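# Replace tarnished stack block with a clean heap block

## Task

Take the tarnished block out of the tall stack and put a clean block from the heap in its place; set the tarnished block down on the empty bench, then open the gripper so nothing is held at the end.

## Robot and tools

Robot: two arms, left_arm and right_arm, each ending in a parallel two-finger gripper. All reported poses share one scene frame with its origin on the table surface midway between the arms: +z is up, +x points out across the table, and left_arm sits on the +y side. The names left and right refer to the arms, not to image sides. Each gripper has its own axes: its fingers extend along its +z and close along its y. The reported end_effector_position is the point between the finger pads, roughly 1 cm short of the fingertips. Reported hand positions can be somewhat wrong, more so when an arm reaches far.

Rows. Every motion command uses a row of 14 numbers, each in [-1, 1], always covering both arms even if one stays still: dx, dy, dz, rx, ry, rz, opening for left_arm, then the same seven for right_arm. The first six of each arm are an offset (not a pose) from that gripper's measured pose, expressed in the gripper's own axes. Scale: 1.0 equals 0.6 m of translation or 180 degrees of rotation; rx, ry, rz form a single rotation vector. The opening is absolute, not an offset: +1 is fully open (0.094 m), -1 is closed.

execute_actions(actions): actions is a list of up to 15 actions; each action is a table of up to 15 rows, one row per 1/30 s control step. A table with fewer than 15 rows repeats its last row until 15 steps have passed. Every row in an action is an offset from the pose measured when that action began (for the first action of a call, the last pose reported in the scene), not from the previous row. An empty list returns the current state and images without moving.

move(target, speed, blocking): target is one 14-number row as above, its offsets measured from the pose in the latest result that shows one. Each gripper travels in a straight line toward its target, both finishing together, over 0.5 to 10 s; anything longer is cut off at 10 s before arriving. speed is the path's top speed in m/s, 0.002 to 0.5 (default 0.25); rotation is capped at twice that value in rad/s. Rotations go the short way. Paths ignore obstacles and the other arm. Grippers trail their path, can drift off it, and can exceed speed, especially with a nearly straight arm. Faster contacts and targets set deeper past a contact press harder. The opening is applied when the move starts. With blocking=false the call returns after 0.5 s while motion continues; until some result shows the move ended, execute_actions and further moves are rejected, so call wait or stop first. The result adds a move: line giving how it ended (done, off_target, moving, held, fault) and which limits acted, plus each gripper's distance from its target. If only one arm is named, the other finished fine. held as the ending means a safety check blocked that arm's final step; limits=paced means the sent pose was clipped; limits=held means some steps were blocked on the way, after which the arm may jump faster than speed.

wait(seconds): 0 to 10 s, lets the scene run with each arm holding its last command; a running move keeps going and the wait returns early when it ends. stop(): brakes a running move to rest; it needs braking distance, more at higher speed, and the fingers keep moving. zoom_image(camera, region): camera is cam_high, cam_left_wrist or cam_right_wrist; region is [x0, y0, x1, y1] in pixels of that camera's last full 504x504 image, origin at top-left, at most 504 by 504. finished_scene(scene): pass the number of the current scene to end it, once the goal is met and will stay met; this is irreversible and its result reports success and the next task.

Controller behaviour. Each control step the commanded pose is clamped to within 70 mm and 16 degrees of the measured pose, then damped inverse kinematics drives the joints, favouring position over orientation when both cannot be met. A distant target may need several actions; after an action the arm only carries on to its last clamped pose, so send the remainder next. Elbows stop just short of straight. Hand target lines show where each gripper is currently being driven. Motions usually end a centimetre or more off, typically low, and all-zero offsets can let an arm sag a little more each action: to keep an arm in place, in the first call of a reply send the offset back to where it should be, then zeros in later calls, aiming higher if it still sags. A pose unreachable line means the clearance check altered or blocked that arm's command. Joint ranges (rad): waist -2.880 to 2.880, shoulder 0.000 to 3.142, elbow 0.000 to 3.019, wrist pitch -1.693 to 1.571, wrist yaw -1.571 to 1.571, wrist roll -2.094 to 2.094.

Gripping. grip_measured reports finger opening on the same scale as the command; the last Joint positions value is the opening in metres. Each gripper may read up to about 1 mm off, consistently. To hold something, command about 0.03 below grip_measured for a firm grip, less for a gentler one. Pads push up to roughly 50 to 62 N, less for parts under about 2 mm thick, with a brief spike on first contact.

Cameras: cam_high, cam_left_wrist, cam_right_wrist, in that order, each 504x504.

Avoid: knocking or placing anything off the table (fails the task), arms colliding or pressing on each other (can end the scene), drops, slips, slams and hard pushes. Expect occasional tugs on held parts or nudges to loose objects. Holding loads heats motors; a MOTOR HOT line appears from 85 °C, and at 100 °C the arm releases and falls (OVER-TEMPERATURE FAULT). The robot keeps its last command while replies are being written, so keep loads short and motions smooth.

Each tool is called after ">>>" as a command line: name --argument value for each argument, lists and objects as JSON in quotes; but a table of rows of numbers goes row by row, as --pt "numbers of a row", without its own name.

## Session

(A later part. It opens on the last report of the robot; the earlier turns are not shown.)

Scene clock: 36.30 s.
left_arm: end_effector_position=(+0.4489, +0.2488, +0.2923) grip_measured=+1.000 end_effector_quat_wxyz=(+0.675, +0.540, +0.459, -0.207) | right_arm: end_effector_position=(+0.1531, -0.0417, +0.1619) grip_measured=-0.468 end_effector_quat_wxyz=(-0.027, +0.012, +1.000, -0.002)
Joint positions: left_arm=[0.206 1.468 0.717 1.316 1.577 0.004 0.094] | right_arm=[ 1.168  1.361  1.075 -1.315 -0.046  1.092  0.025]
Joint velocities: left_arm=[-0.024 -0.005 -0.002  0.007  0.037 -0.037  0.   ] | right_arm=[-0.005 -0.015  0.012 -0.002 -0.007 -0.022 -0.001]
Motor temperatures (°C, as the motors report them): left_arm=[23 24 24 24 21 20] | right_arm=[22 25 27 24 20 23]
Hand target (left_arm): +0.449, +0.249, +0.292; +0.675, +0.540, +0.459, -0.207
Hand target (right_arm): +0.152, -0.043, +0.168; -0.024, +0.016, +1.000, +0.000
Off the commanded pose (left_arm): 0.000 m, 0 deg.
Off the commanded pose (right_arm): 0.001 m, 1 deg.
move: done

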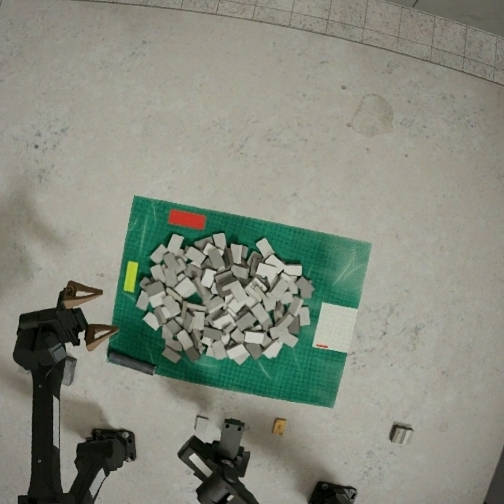

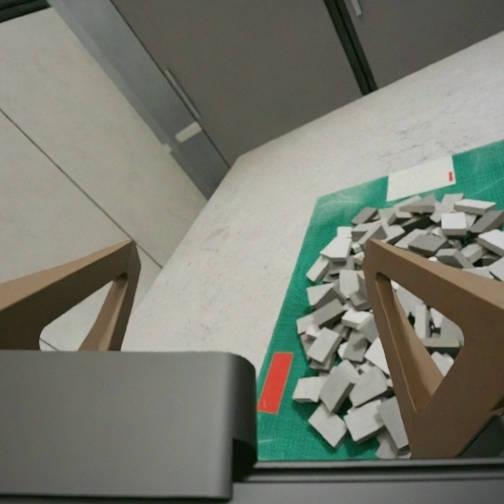

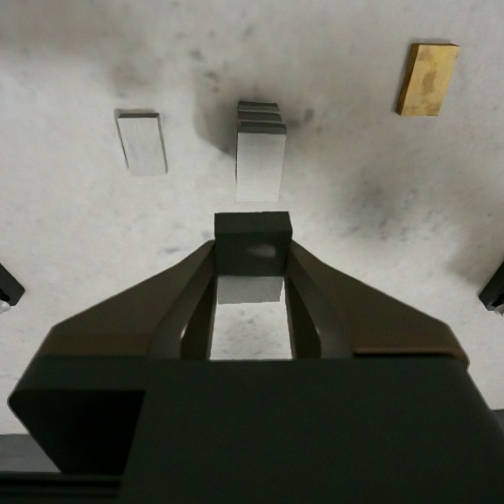

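>>> move --target '[0,0,0,0,0,0,1,-0.01,-0.006,0.115,0,0,0.003,-0.5]' --speed 0.07

Scene clock: 37.80 s.
left_arm: end_effector_position=(+0.4489, +0.2488, +0.2923) grip_measured=+1.000 end_effector_quat_wxyz=(+0.675, +0.540, +0.459, -0.207) | right_arm: end_effector_position=(+0.1495, -0.0483, +0.0926) grip_measured=-0.468 end_effector_quat_wxyz=(-0.029, +0.013, +0.999, -0.007)
Joint positions: left_arm=[0.206 1.468 0.717 1.316 1.577 0.004 0.094] | right_arm=[ 1.168  1.421  0.939 -1.128 -0.046  1.094  0.025]
Joint velocities: left_arm=[ 0.005 -0.015 -0.012 -0.017 -0.11  -0.081  0.   ] | right_arm=[-0.005 -0.015 -0.022  0.012  0.051 -0.022 -0.   ]
Motor temperatures (°C, as the motors report them): left_arm=[23 24 24 24 21 20] | right_arm=[22 25 27 24 20 23]
Hand target (left_arm): +0.449, +0.249, +0.292; +0.675, +0.540, +0.459, -0.207
Hand target (right_arm): +0.155, -0.046, +0.093; -0.027, +0.017, +0.999, -0.003
Off the commanded pose (left_arm): 0.000 m, 0 deg.
Off the commanded pose (right_arm): 0.006 m, 1 deg.
move: done

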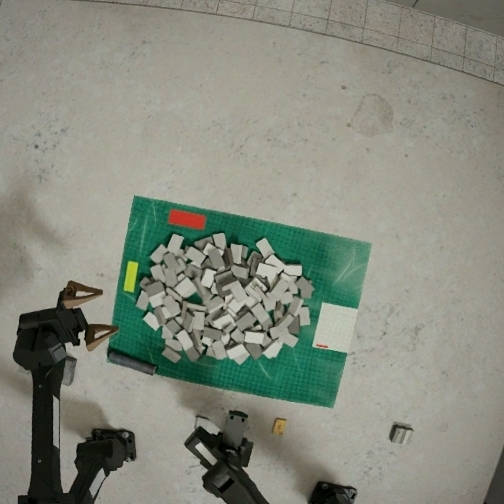

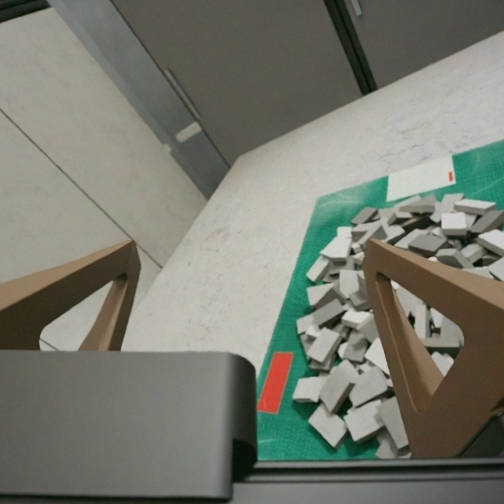

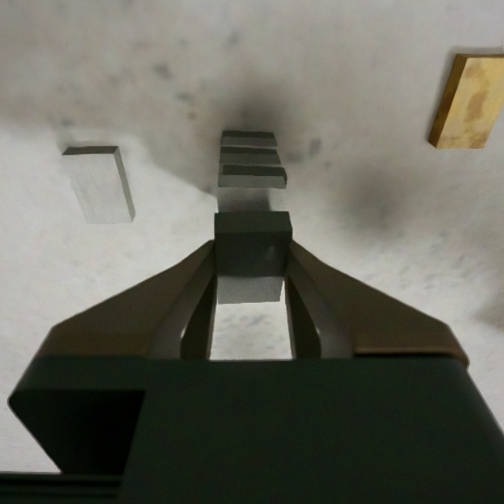

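Too far back; shift forward first.

>>> move --target '[0,0,0,0,0,0,1,-0.018,0.006,0.01,0,0,0,-0.5]' --speed 0.03

Scene clock: 38.80 s.
left_arm: end_effector_position=(+0.4489, +0.2488, +0.2923) grip_measured=+1.000 end_effector_quat_wxyz=(+0.675, +0.540, +0.459, -0.207) | right_arm: end_effector_position=(+0.1531, -0.0490, +0.0847) grip_measured=-0.468 end_effector_quat_wxyz=(-0.033, +0.013, +0.999, -0.012)
Joint positions: left_arm=[0.206 1.468 0.717 1.316 1.577 0.004 0.094] | right_arm=[ 1.158  1.443  0.938 -1.119 -0.046  1.083  0.025]
Joint velocities: left_arm=[-0.015  0.005  0.012 -0.007  0.007  0.007  0.   ] | right_arm=[-0.005 -0.015 -0.007 -0.002  0.037  0.007  0.001]
Motor temperatures (°C, as the motors report them): left_arm=[23 24 24 24 21 20] | right_arm=[22 25 27 24 20 23]
Hand target (left_arm): +0.449, +0.249, +0.292; +0.675, +0.540, +0.459, -0.207
Hand target (right_arm): +0.160, -0.045, +0.086; -0.029, +0.013, +0.999, -0.007
Off the commanded pose (left_arm): 0.000 m, 0 deg.
Off the commanded pose (right_arm): 0.008 m, 1 deg.
move: done

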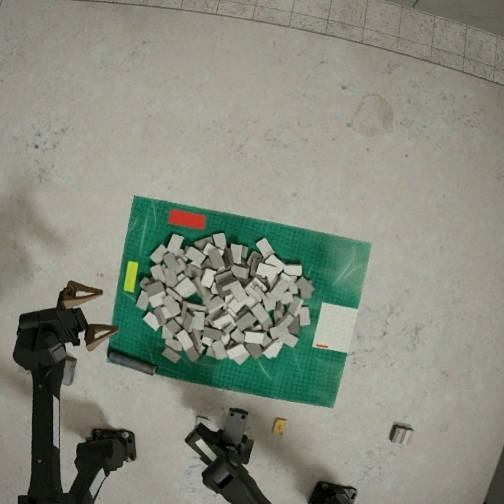

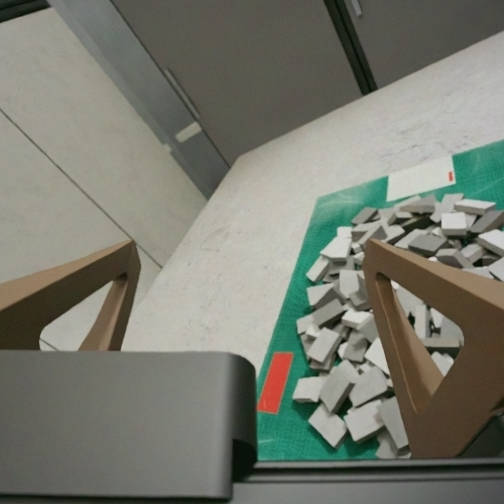

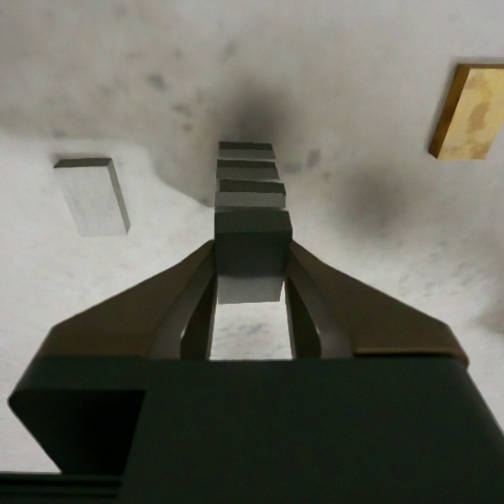

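Good. Release, rise, head to the top block.

>>> move --target '[0,0,0,0,0,0,1,0,0,0,0,0,0,0.1]'

>>> move --target '[0,0,0,0,0,0,1,0,0.015,-0.08,-0.006,-0.012,0,0.1]' --speed 0.12

>>> move --target '[0,0,0,0,0,0,1,0,0.175,-0.02,-0.01,0,0,0.1]' --speed 0.2

Scene clock: 39.80 s.
left_arm: end_effector_position=(+0.4489, +0.2488, +0.2923) grip_measured=+1.000 end_effector_quat_wxyz=(+0.675, +0.540, +0.459, -0.207) | right_arm: end_effector_position=(+0.1531, -0.0490, +0.0847) grip_measured=+0.098 end_effector_quat_wxyz=(-0.033, +0.012, +0.999, -0.012)
Joint positions: left_arm=[0.206 1.468 0.717 1.316 1.577 0.004 0.094] | right_arm=[ 1.158  1.443  0.938 -1.119 -0.046  1.082  0.052]
Joint velocities: left_arm=[-0.005 -0.005 -0.007 -0.002  0.037 -0.051  0.   ] | right_arm=[-0.015  0.005 -0.002  0.002  0.007 -0.11  -0.   ]
Motor temperatures (°C, as the motors report them): left_arm=[23 24 24 24 21 20] | right_arm=[22 25 27 24 20 23]
Hand target (left_arm): +0.449, +0.249, +0.292; +0.675, +0.540, +0.459, -0.207
Hand target (right_arm): +0.153, -0.049, +0.085; -0.033, +0.013, +0.999, -0.012
Off the commanded pose (left_arm): 0.000 m, 0 deg.
Off the commanded pose (right_arm): 0.000 m, 0 deg.
move: done

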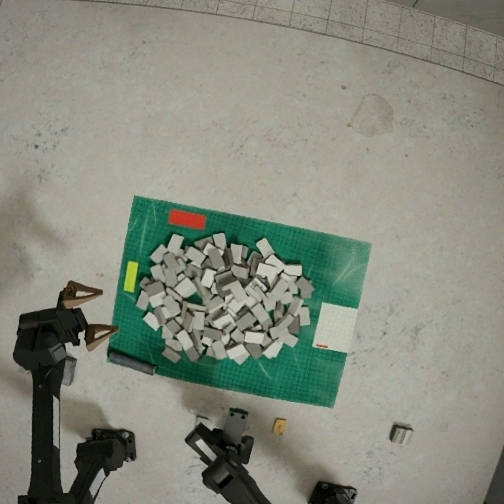

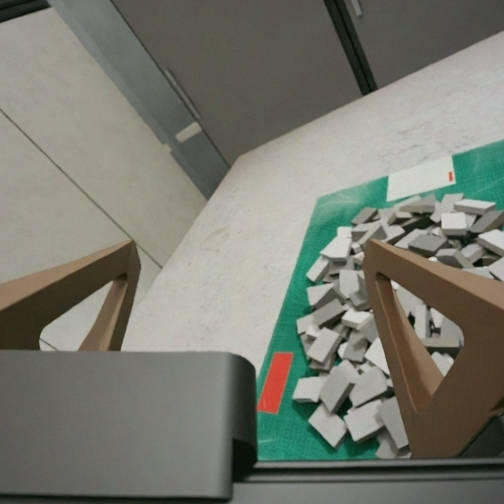

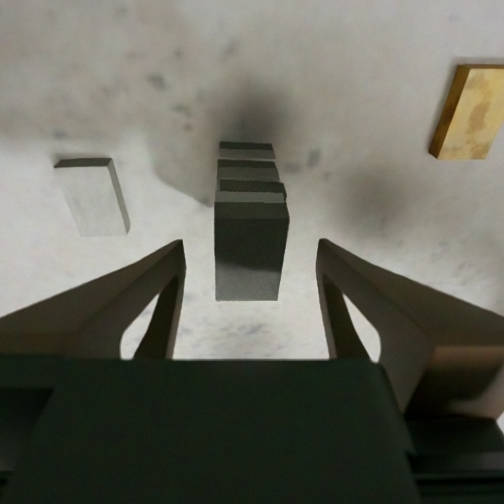

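Scene clock: 40.63 s.
left_arm: end_effector_position=(+0.4489, +0.2488, +0.2923) grip_measured=+1.000 end_effector_quat_wxyz=(+0.675, +0.540, +0.459, -0.207) | right_arm: end_effector_position=(+0.1545, -0.0500, +0.1202) grip_measured=+0.098 end_effector_quat_wxyz=(-0.022, +0.014, +1.000, -0.014)
Joint positions: left_arm=[0.206 1.468 0.717 1.316 1.577 0.004 0.094] | right_arm=[ 1.163  1.393  0.99  -1.213 -0.025  1.091  0.052]
Joint velocities: left_arm=[ 0.005 -0.005 -0.012 -0.022  0.022  0.051  0.   ] | right_arm=[-0.015 -0.005  0.002 -0.012 -0.022  0.007 -0.   ]
Motor temperatures (°C, as the motors report them): left_arm=[23 24 24 24 21 20] | right_arm=[22 25 27 24 20 23]
Hand target (left_arm): +0.449, +0.249, +0.292; +0.675, +0.540, +0.459, -0.207
Hand target (right_arm): +0.156, -0.039, +0.132; -0.014, +0.012, +1.000, -0.003
Off the commanded pose (left_arm): 0.000 m, 0 deg.
Off the commanded pose (right_arm): 0.017 m, 2 deg.
move: off_target (right_arm)

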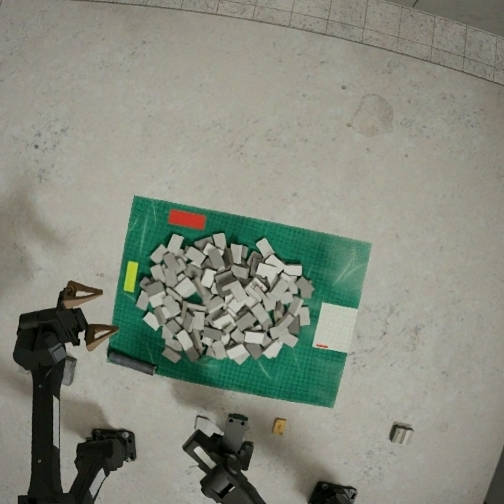

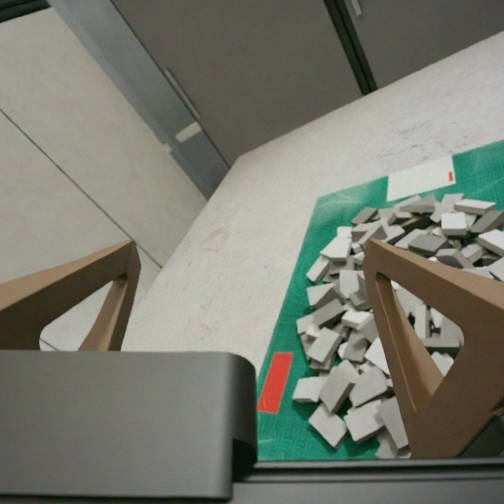

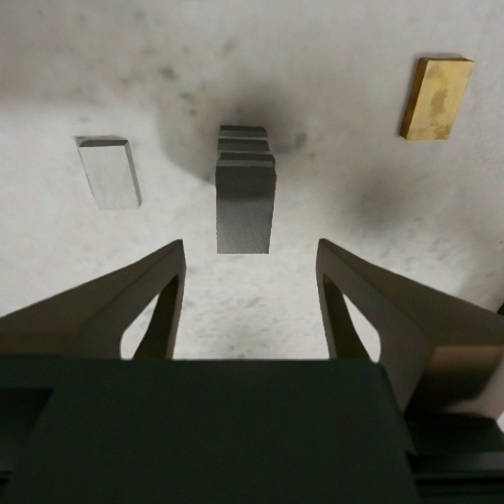

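Scene clock: 41.60 s.
left_arm: end_effector_position=(+0.4489, +0.2488, +0.2923) grip_measured=+1.000 end_effector_quat_wxyz=(+0.675, +0.540, +0.459, -0.207) | right_arm: end_effector_position=(+0.1553, +0.0433, +0.1197) grip_measured=+0.098 end_effector_quat_wxyz=(-0.025, +0.013, +1.000, -0.006)
Joint positions: left_arm=[0.206 1.468 0.717 1.316 1.577 0.004 0.094] | right_arm=[ 1.257  1.596  1.215 -1.22  -0.042  1.182  0.052]
Joint velocities: left_arm=[-0.005  0.005 -0.017  0.012  0.095 -0.022  0.   ] | right_arm=[-0.005  0.005  0.007 -0.007 -0.037 -0.022  0.   ]
Motor temperatures (°C, as the motors report them): left_arm=[23 24 24 24 21 20] | right_arm=[22 25 27 24 20 23]
Hand target (left_arm): +0.449, +0.249, +0.292; +0.675, +0.540, +0.459, -0.207
Hand target (right_arm): +0.157, +0.055, +0.128; -0.023, +0.014, +1.000, +0.003
Off the commanded pose (left_arm): 0.000 m, 0 deg.
Off the commanded pose (right_arm): 0.015 m, 1 deg.
move: off_target (right_arm)

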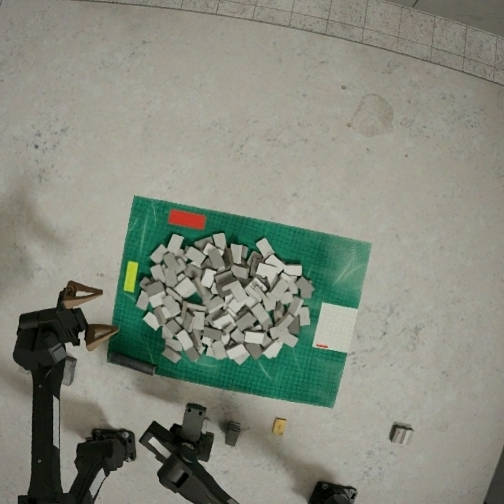

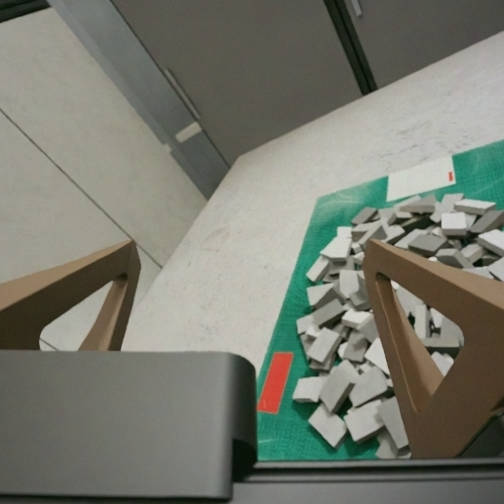

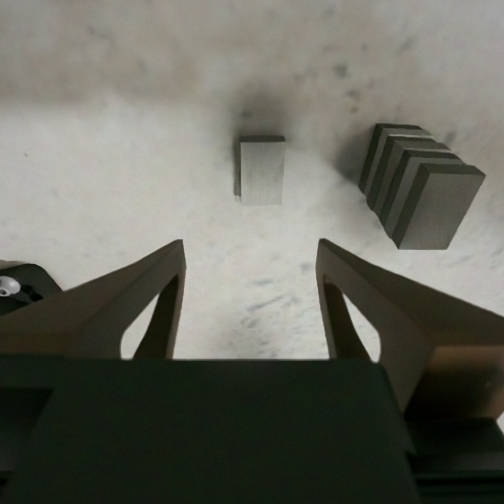

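>>> move --target '[0,0,0,0,0,0,1,0.002,0,0.167,-0.003,-0.007,0,-0.1]' --speed 0.09

Scene clock: 43.17 s.
left_arm: end_effector_position=(+0.4489, +0.2488, +0.2923) grip_measured=+1.000 end_effector_quat_wxyz=(+0.675, +0.540, +0.459, -0.207) | right_arm: end_effector_position=(+0.1514, +0.0372, +0.0221) grip_measured=-0.098 end_effector_quat_wxyz=(-0.017, +0.014, +1.000, -0.002)
Joint positions: left_arm=[0.206 1.468 0.717 1.316 1.577 0.004 0.094] | right_arm=[ 1.264  1.7    1.056 -0.943 -0.029  1.193  0.042]
Joint velocities: left_arm=[-0.005 -0.005  0.012 -0.007  0.007  0.022  0.   ] | right_arm=[ 0.005  0.005  0.007 -0.002  0.022  0.037 -0.   ]
Motor temperatures (°C, as the motors report them): left_arm=[23 24 24 24 21 20] | right_arm=[22 25 27 24 20 23]
Hand target (left_arm): +0.449, +0.249, +0.292; +0.675, +0.540, +0.459, -0.207
Hand target (right_arm): +0.148, +0.041, +0.020; -0.015, +0.013, +1.000, -0.001
Off the commanded pose (left_arm): 0.000 m, 0 deg.
Off the commanded pose (right_arm): 0.006 m, 0 deg.
move: done

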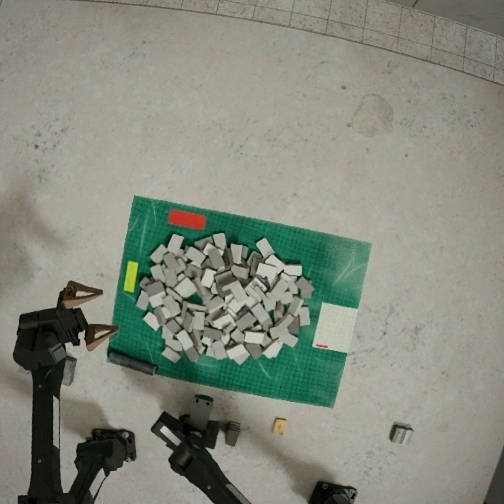

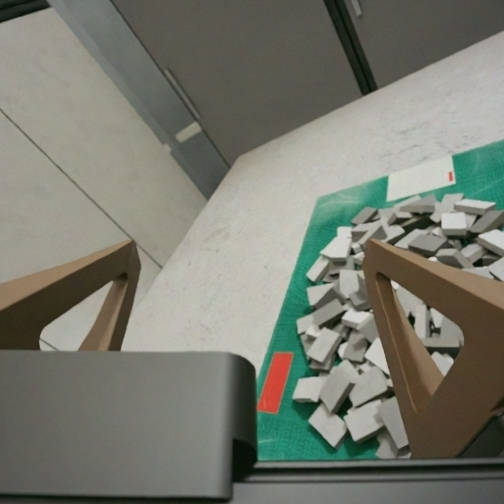

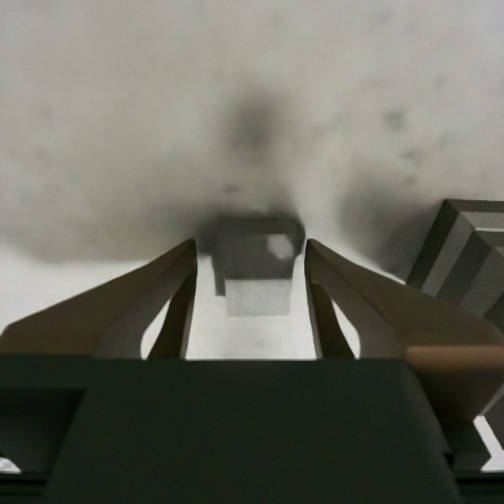

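>>> move --target '[0,0,0,0,0,0,1,0,0,0,0,0,0,-0.53]'

>>> move --target '[0,0,0,0,0,0,1,0,0.02,-0.21,0,0,0,-0.53]' --speed 0.15

>>> move --target '[0,0,0,0,0,0,1,-0.016,-0.125,0,-0.01,-0.003,0,-0.53]' --speed 0.15

Scene clock: 44.10 s.
left_arm: end_effector_position=(+0.4489, +0.2488, +0.2923) grip_measured=+1.000 end_effector_quat_wxyz=(+0.675, +0.540, +0.459, -0.207) | right_arm: end_effector_position=(+0.1514, +0.0369, +0.0220) grip_measured=-0.470 end_effector_quat_wxyz=(-0.017, +0.014, +1.000, -0.003)
Joint positions: left_arm=[0.206 1.468 0.717 1.316 1.577 0.004 0.094] | right_arm=[ 1.264  1.7    1.056 -0.944 -0.029  1.193  0.025]
Joint velocities: left_arm=[ 0.005 -0.015 -0.012 -0.012 -0.007  0.007  0.   ] | right_arm=[-0.005  0.005 -0.002 -0.012 -0.037  0.007  0.002]
Motor temperatures (°C, as the motors report them): left_arm=[23 24 24 24 21 20] | right_arm=[22 25 27 24 20 23]
Hand target (left_arm): +0.449, +0.249, +0.292; +0.675, +0.540, +0.459, -0.207
Hand target (right_arm): +0.151, +0.037, +0.022; -0.017, +0.014, +1.000, -0.002
Off the commanded pose (left_arm): 0.000 m, 0 deg.
Off the commanded pose (right_arm): 0.000 m, 0 deg.
move: done

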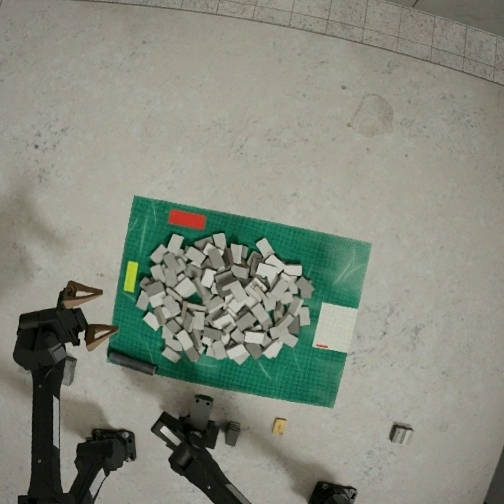

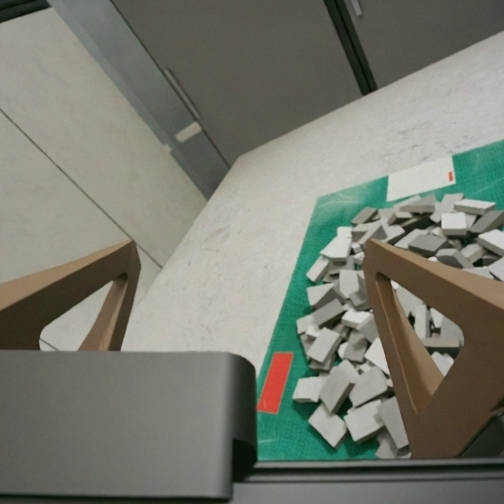

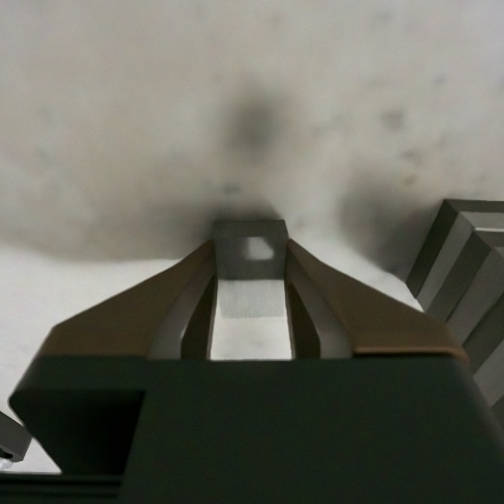

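Scene clock: 45.37 s.
left_arm: end_effector_position=(+0.4489, +0.2488, +0.2923) grip_measured=+1.000 end_effector_quat_wxyz=(+0.675, +0.540, +0.459, -0.207) | right_arm: end_effector_position=(+0.1521, +0.0386, +0.1305) grip_measured=-0.470 end_effector_quat_wxyz=(-0.024, +0.015, +0.999, -0.020)
Joint positions: left_arm=[0.206 1.468 0.717 1.316 1.577 0.004 0.094] | right_arm=[ 1.264  1.588  1.235 -1.273 -0.029  1.193  0.025]
Joint velocities: left_arm=[-0.005 -0.005  0.012 -0.002  0.022  0.007  0.   ] | right_arm=[-0.005 -0.005  0.017 -0.002  0.037  0.022 -0.001]
Motor temperatures (°C, as the motors report them): left_arm=[23 24 24 24 21 20] | right_arm=[22 25 27 24 20 23]
Hand target (left_arm): +0.449, +0.249, +0.292; +0.675, +0.540, +0.459, -0.207
Hand target (right_arm): +0.156, +0.050, +0.148; -0.016, +0.014, +1.000, -0.002
Off the commanded pose (left_arm): 0.000 m, 0 deg.
Off the commanded pose (right_arm): 0.021 m, 2 deg.
move: off_target (right_arm)

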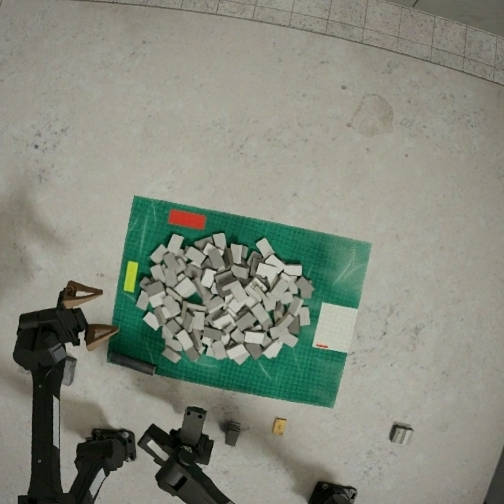

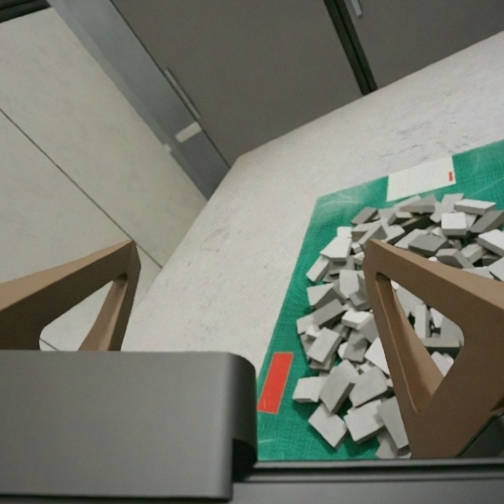

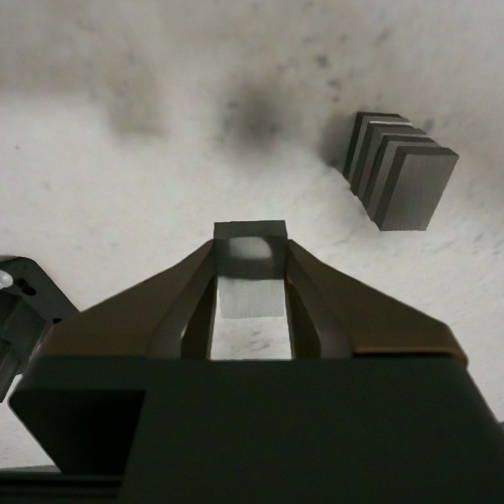

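Scene clock: 46.27 s.
left_arm: end_effector_position=(+0.4489, +0.2488, +0.2923) grip_measured=+1.000 end_effector_quat_wxyz=(+0.675, +0.540, +0.459, -0.207) | right_arm: end_effector_position=(+0.1568, -0.0391, +0.1316) grip_measured=-0.470 end_effector_quat_wxyz=(-0.022, +0.018, +1.000, -0.012)
Joint positions: left_arm=[0.206 1.468 0.717 1.316 1.577 0.004 0.094] | right_arm=[ 1.171  1.406  1.036 -1.243 -0.027  1.107  0.025]
Joint velocities: left_arm=[-0.015 -0.015 -0.007 -0.007  0.007 -0.051  0.   ] | right_arm=[-0.005 -0.005  0.007 -0.002 -0.007 -0.051 -0.   ]
Motor temperatures (°C, as the motors report them): left_arm=[23 24 24 24 21 20] | right_arm=[22 25 27 24 20 23]
Hand target (left_arm): +0.449, +0.249, +0.292; +0.675, +0.540, +0.459, -0.207
Hand target (right_arm): +0.160, -0.037, +0.134; -0.018, +0.015, +1.000, -0.005
Off the commanded pose (left_arm): 0.000 m, 0 deg.
Off the commanded pose (right_arm): 0.004 m, 1 deg.
move: done

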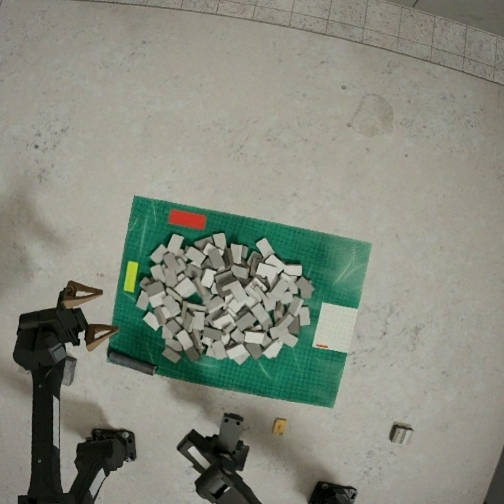

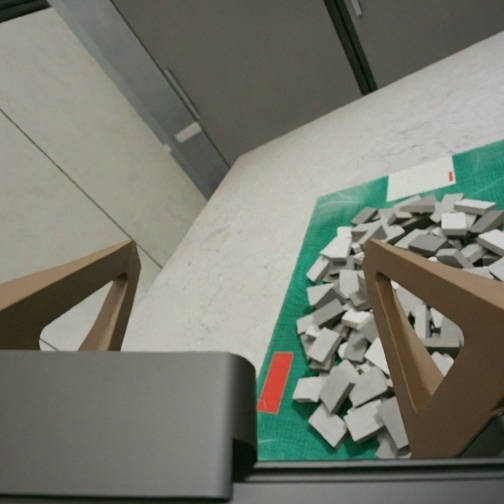

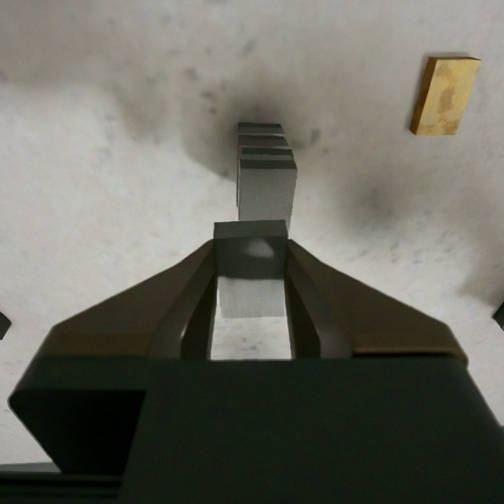

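>>> move --target '[0,0,0,0,0,0,1,-0.01,-0.01,0.056,-0.006,-0.004,0,-0.51]' --speed 0.05

Scene clock: 47.47 s.
left_arm: end_effector_position=(+0.4489, +0.2488, +0.2923) grip_measured=+1.000 end_effector_quat_wxyz=(+0.675, +0.540, +0.459, -0.207) | right_arm: end_effector_position=(+0.1550, -0.0476, +0.0990) grip_measured=-0.470 end_effector_quat_wxyz=(-0.017, +0.017, +1.000, -0.005)
Joint positions: left_arm=[0.206 1.468 0.717 1.316 1.577 0.004 0.094] | right_arm=[ 1.165  1.412  0.949 -1.134 -0.026  1.099  0.025]
Joint velocities: left_arm=[-0.005 -0.005 -0.007  0.012  0.022 -0.022  0.   ] | right_arm=[-0.015 -0.015 -0.007  0.002 -0.022  0.022 -0.   ]
Motor temperatures (°C, as the motors report them): left_arm=[23 24 24 24 21 20] | right_arm=[22 25 27 24 20 23]
Hand target (left_arm): +0.449, +0.249, +0.292; +0.675, +0.540, +0.459, -0.207
Hand target (right_arm): +0.161, -0.046, +0.098; -0.015, +0.018, +1.000, -0.003
Off the commanded pose (left_arm): 0.000 m, 0 deg.
Off the commanded pose (right_arm): 0.006 m, 0 deg.
move: done

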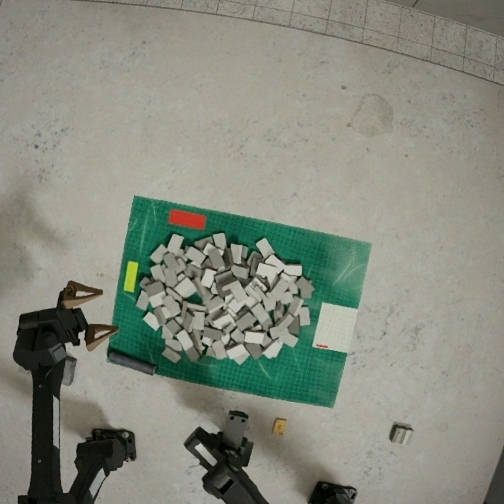

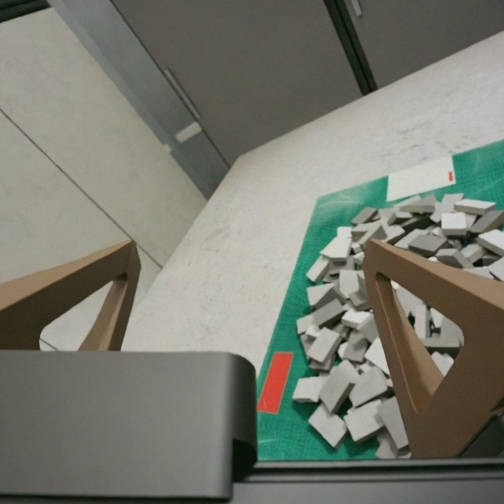

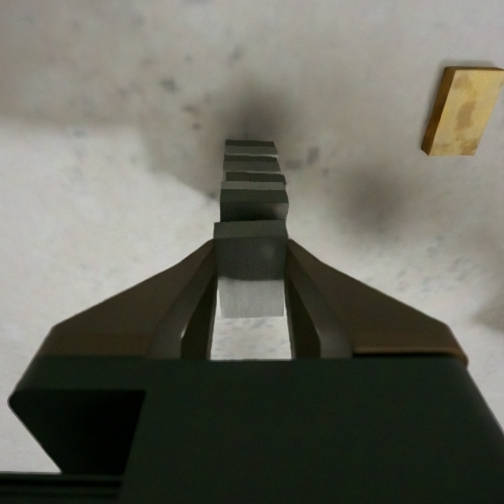

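>>> move --target '[0,0,0,0,0,0,1,-0.012,0.002,0.013,0,0,0,-0.51]' --speed 0.02

Scene clock: 48.50 s.
left_arm: end_effector_position=(+0.4489, +0.2488, +0.2923) grip_measured=+1.000 end_effector_quat_wxyz=(+0.675, +0.540, +0.459, -0.207) | right_arm: end_effector_position=(+0.1569, -0.0472, +0.0931) grip_measured=-0.470 end_effector_quat_wxyz=(-0.018, +0.016, +1.000, -0.007)
Joint positions: left_arm=[0.206 1.468 0.717 1.316 1.577 0.004 0.094] | right_arm=[ 1.161  1.425  0.945 -1.12  -0.026  1.093  0.025]
Joint velocities: left_arm=[-0.005  0.015  0.012 -0.007 -0.037 -0.051  0.   ] | right_arm=[ 0.015 -0.005  0.007 -0.012 -0.007 -0.007 -0.   ]
Motor temperatures (°C, as the motors report them): left_arm=[23 24 24 24 21 20] | right_arm=[22 25 27 24 20 23]
Hand target (left_arm): +0.449, +0.249, +0.292; +0.675, +0.540, +0.459, -0.207
Hand target (right_arm): +0.162, -0.047, +0.091; -0.017, +0.017, +1.000, -0.005
Off the commanded pose (left_arm): 0.000 m, 0 deg.
Off the commanded pose (right_arm): 0.006 m, 0 deg.
move: done

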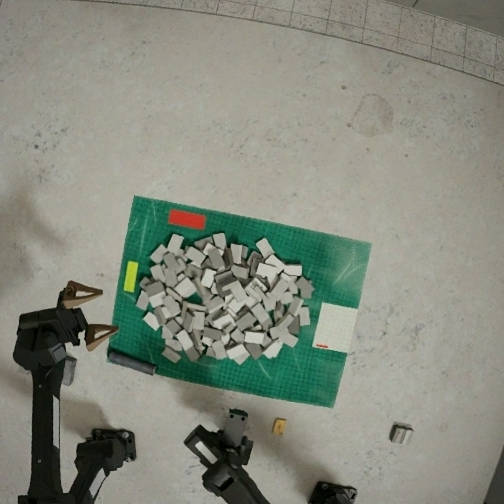

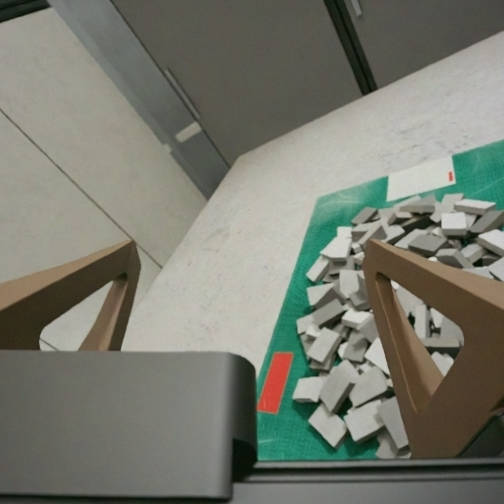

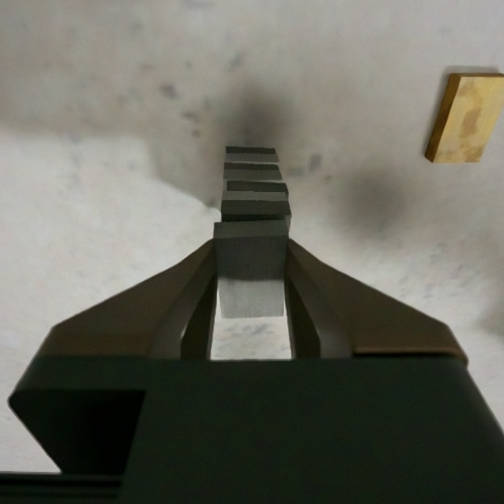

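>>> move --target '[0,0,0,0,0,0,1,0,0,0,0,0,0,0.3]'

>>> move --target '[0,0,0,0,0,0,1,0,0.015,-0.08,0,0,0,0.3]' --speed 0.12

Scene clock: 49.33 s.
left_arm: end_effector_position=(+0.4489, +0.2488, +0.2923) grip_measured=+1.000 end_effector_quat_wxyz=(+0.675, +0.540, +0.459, -0.207) | right_arm: end_effector_position=(+0.1569, -0.0472, +0.0931) grip_measured=+0.298 end_effector_quat_wxyz=(-0.018, +0.016, +1.000, -0.007)
Joint positions: left_arm=[0.206 1.468 0.717 1.316 1.577 0.004 0.094] | right_arm=[ 1.161  1.425  0.945 -1.12  -0.026  1.092  0.061]
Joint velocities: left_arm=[ 0.005  0.005 -0.012 -0.012 -0.051  0.007  0.   ] | right_arm=[ 0.005  0.005  0.002 -0.037  0.007 -0.022 -0.   ]
Motor temperatures (°C, as the motors report them): left_arm=[23 24 24 24 21 20] | right_arm=[22 25 27 24 20 23]
Hand target (left_arm): +0.449, +0.249, +0.292; +0.675, +0.540, +0.459, -0.207
Hand target (right_arm): +0.157, -0.047, +0.093; -0.018, +0.016, +1.000, -0.007
Off the commanded pose (left_arm): 0.000 m, 0 deg.
Off the commanded pose (right_arm): 0.000 m, 0 deg.
move: done

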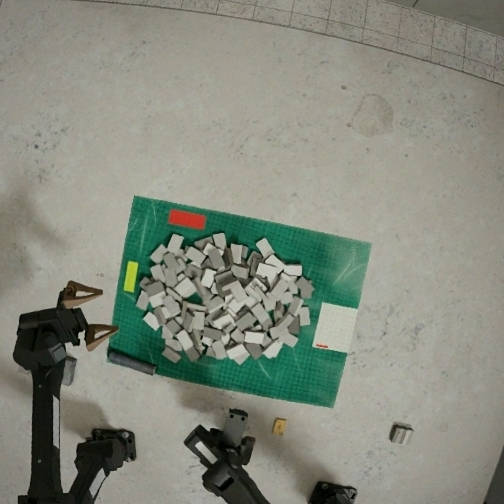

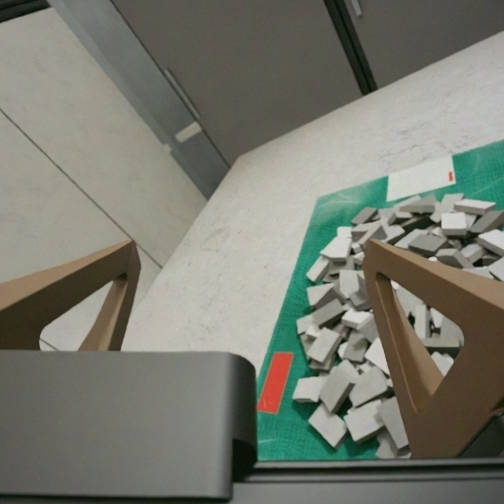

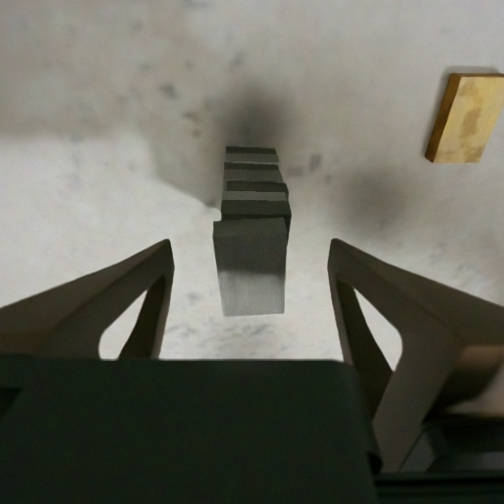

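Scene clock: 50.17 s.
left_arm: end_effector_position=(+0.4489, +0.2488, +0.2923) grip_measured=+1.000 end_effector_quat_wxyz=(+0.675, +0.540, +0.459, -0.207) | right_arm: end_effector_position=(+0.1563, -0.0481, +0.1283) grip_measured=+0.298 end_effector_quat_wxyz=(-0.025, +0.016, +0.999, -0.019)
Joint positions: left_arm=[0.206 1.468 0.717 1.316 1.577 0.004 0.094] | right_arm=[ 1.161  1.398  1.018 -1.247 -0.026  1.092  0.061]
Joint velocities: left_arm=[ 0.005 -0.024  0.002  0.012 -0.037 -0.037  0.   ] | right_arm=[-0.005 -0.024 -0.012 -0.017 -0.066 -0.081  0.001]
Motor temperatures (°C, as the motors report them): left_arm=[23 24 24 24 21 20] | right_arm=[22 25 27 24 20 23]
Hand target (left_arm): +0.449, +0.249, +0.292; +0.675, +0.540, +0.459, -0.207
Hand target (right_arm): +0.159, -0.038, +0.141; -0.018, +0.016, +1.000, -0.007
Off the commanded pose (left_arm): 0.000 m, 0 deg.
Off the commanded pose (right_arm): 0.017 m, 2 deg.
move: off_target (right_arm)

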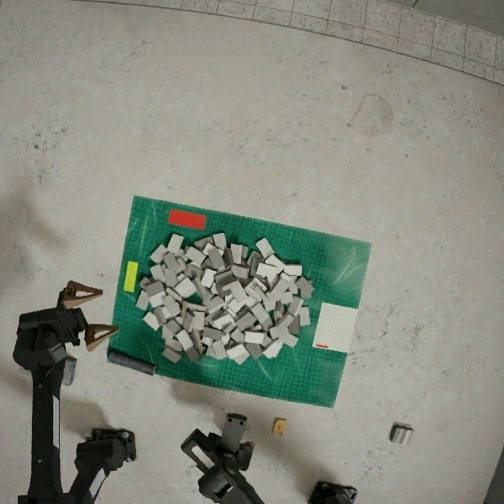

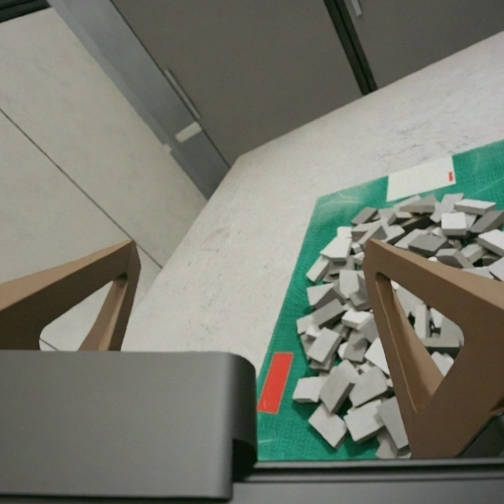

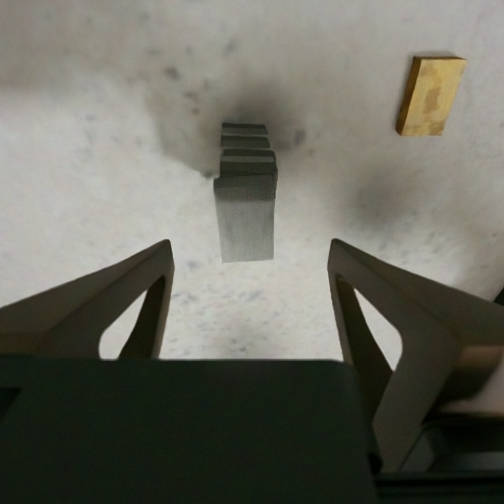

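>>> finished_scene --scene 2

The scene is finished: the task was done.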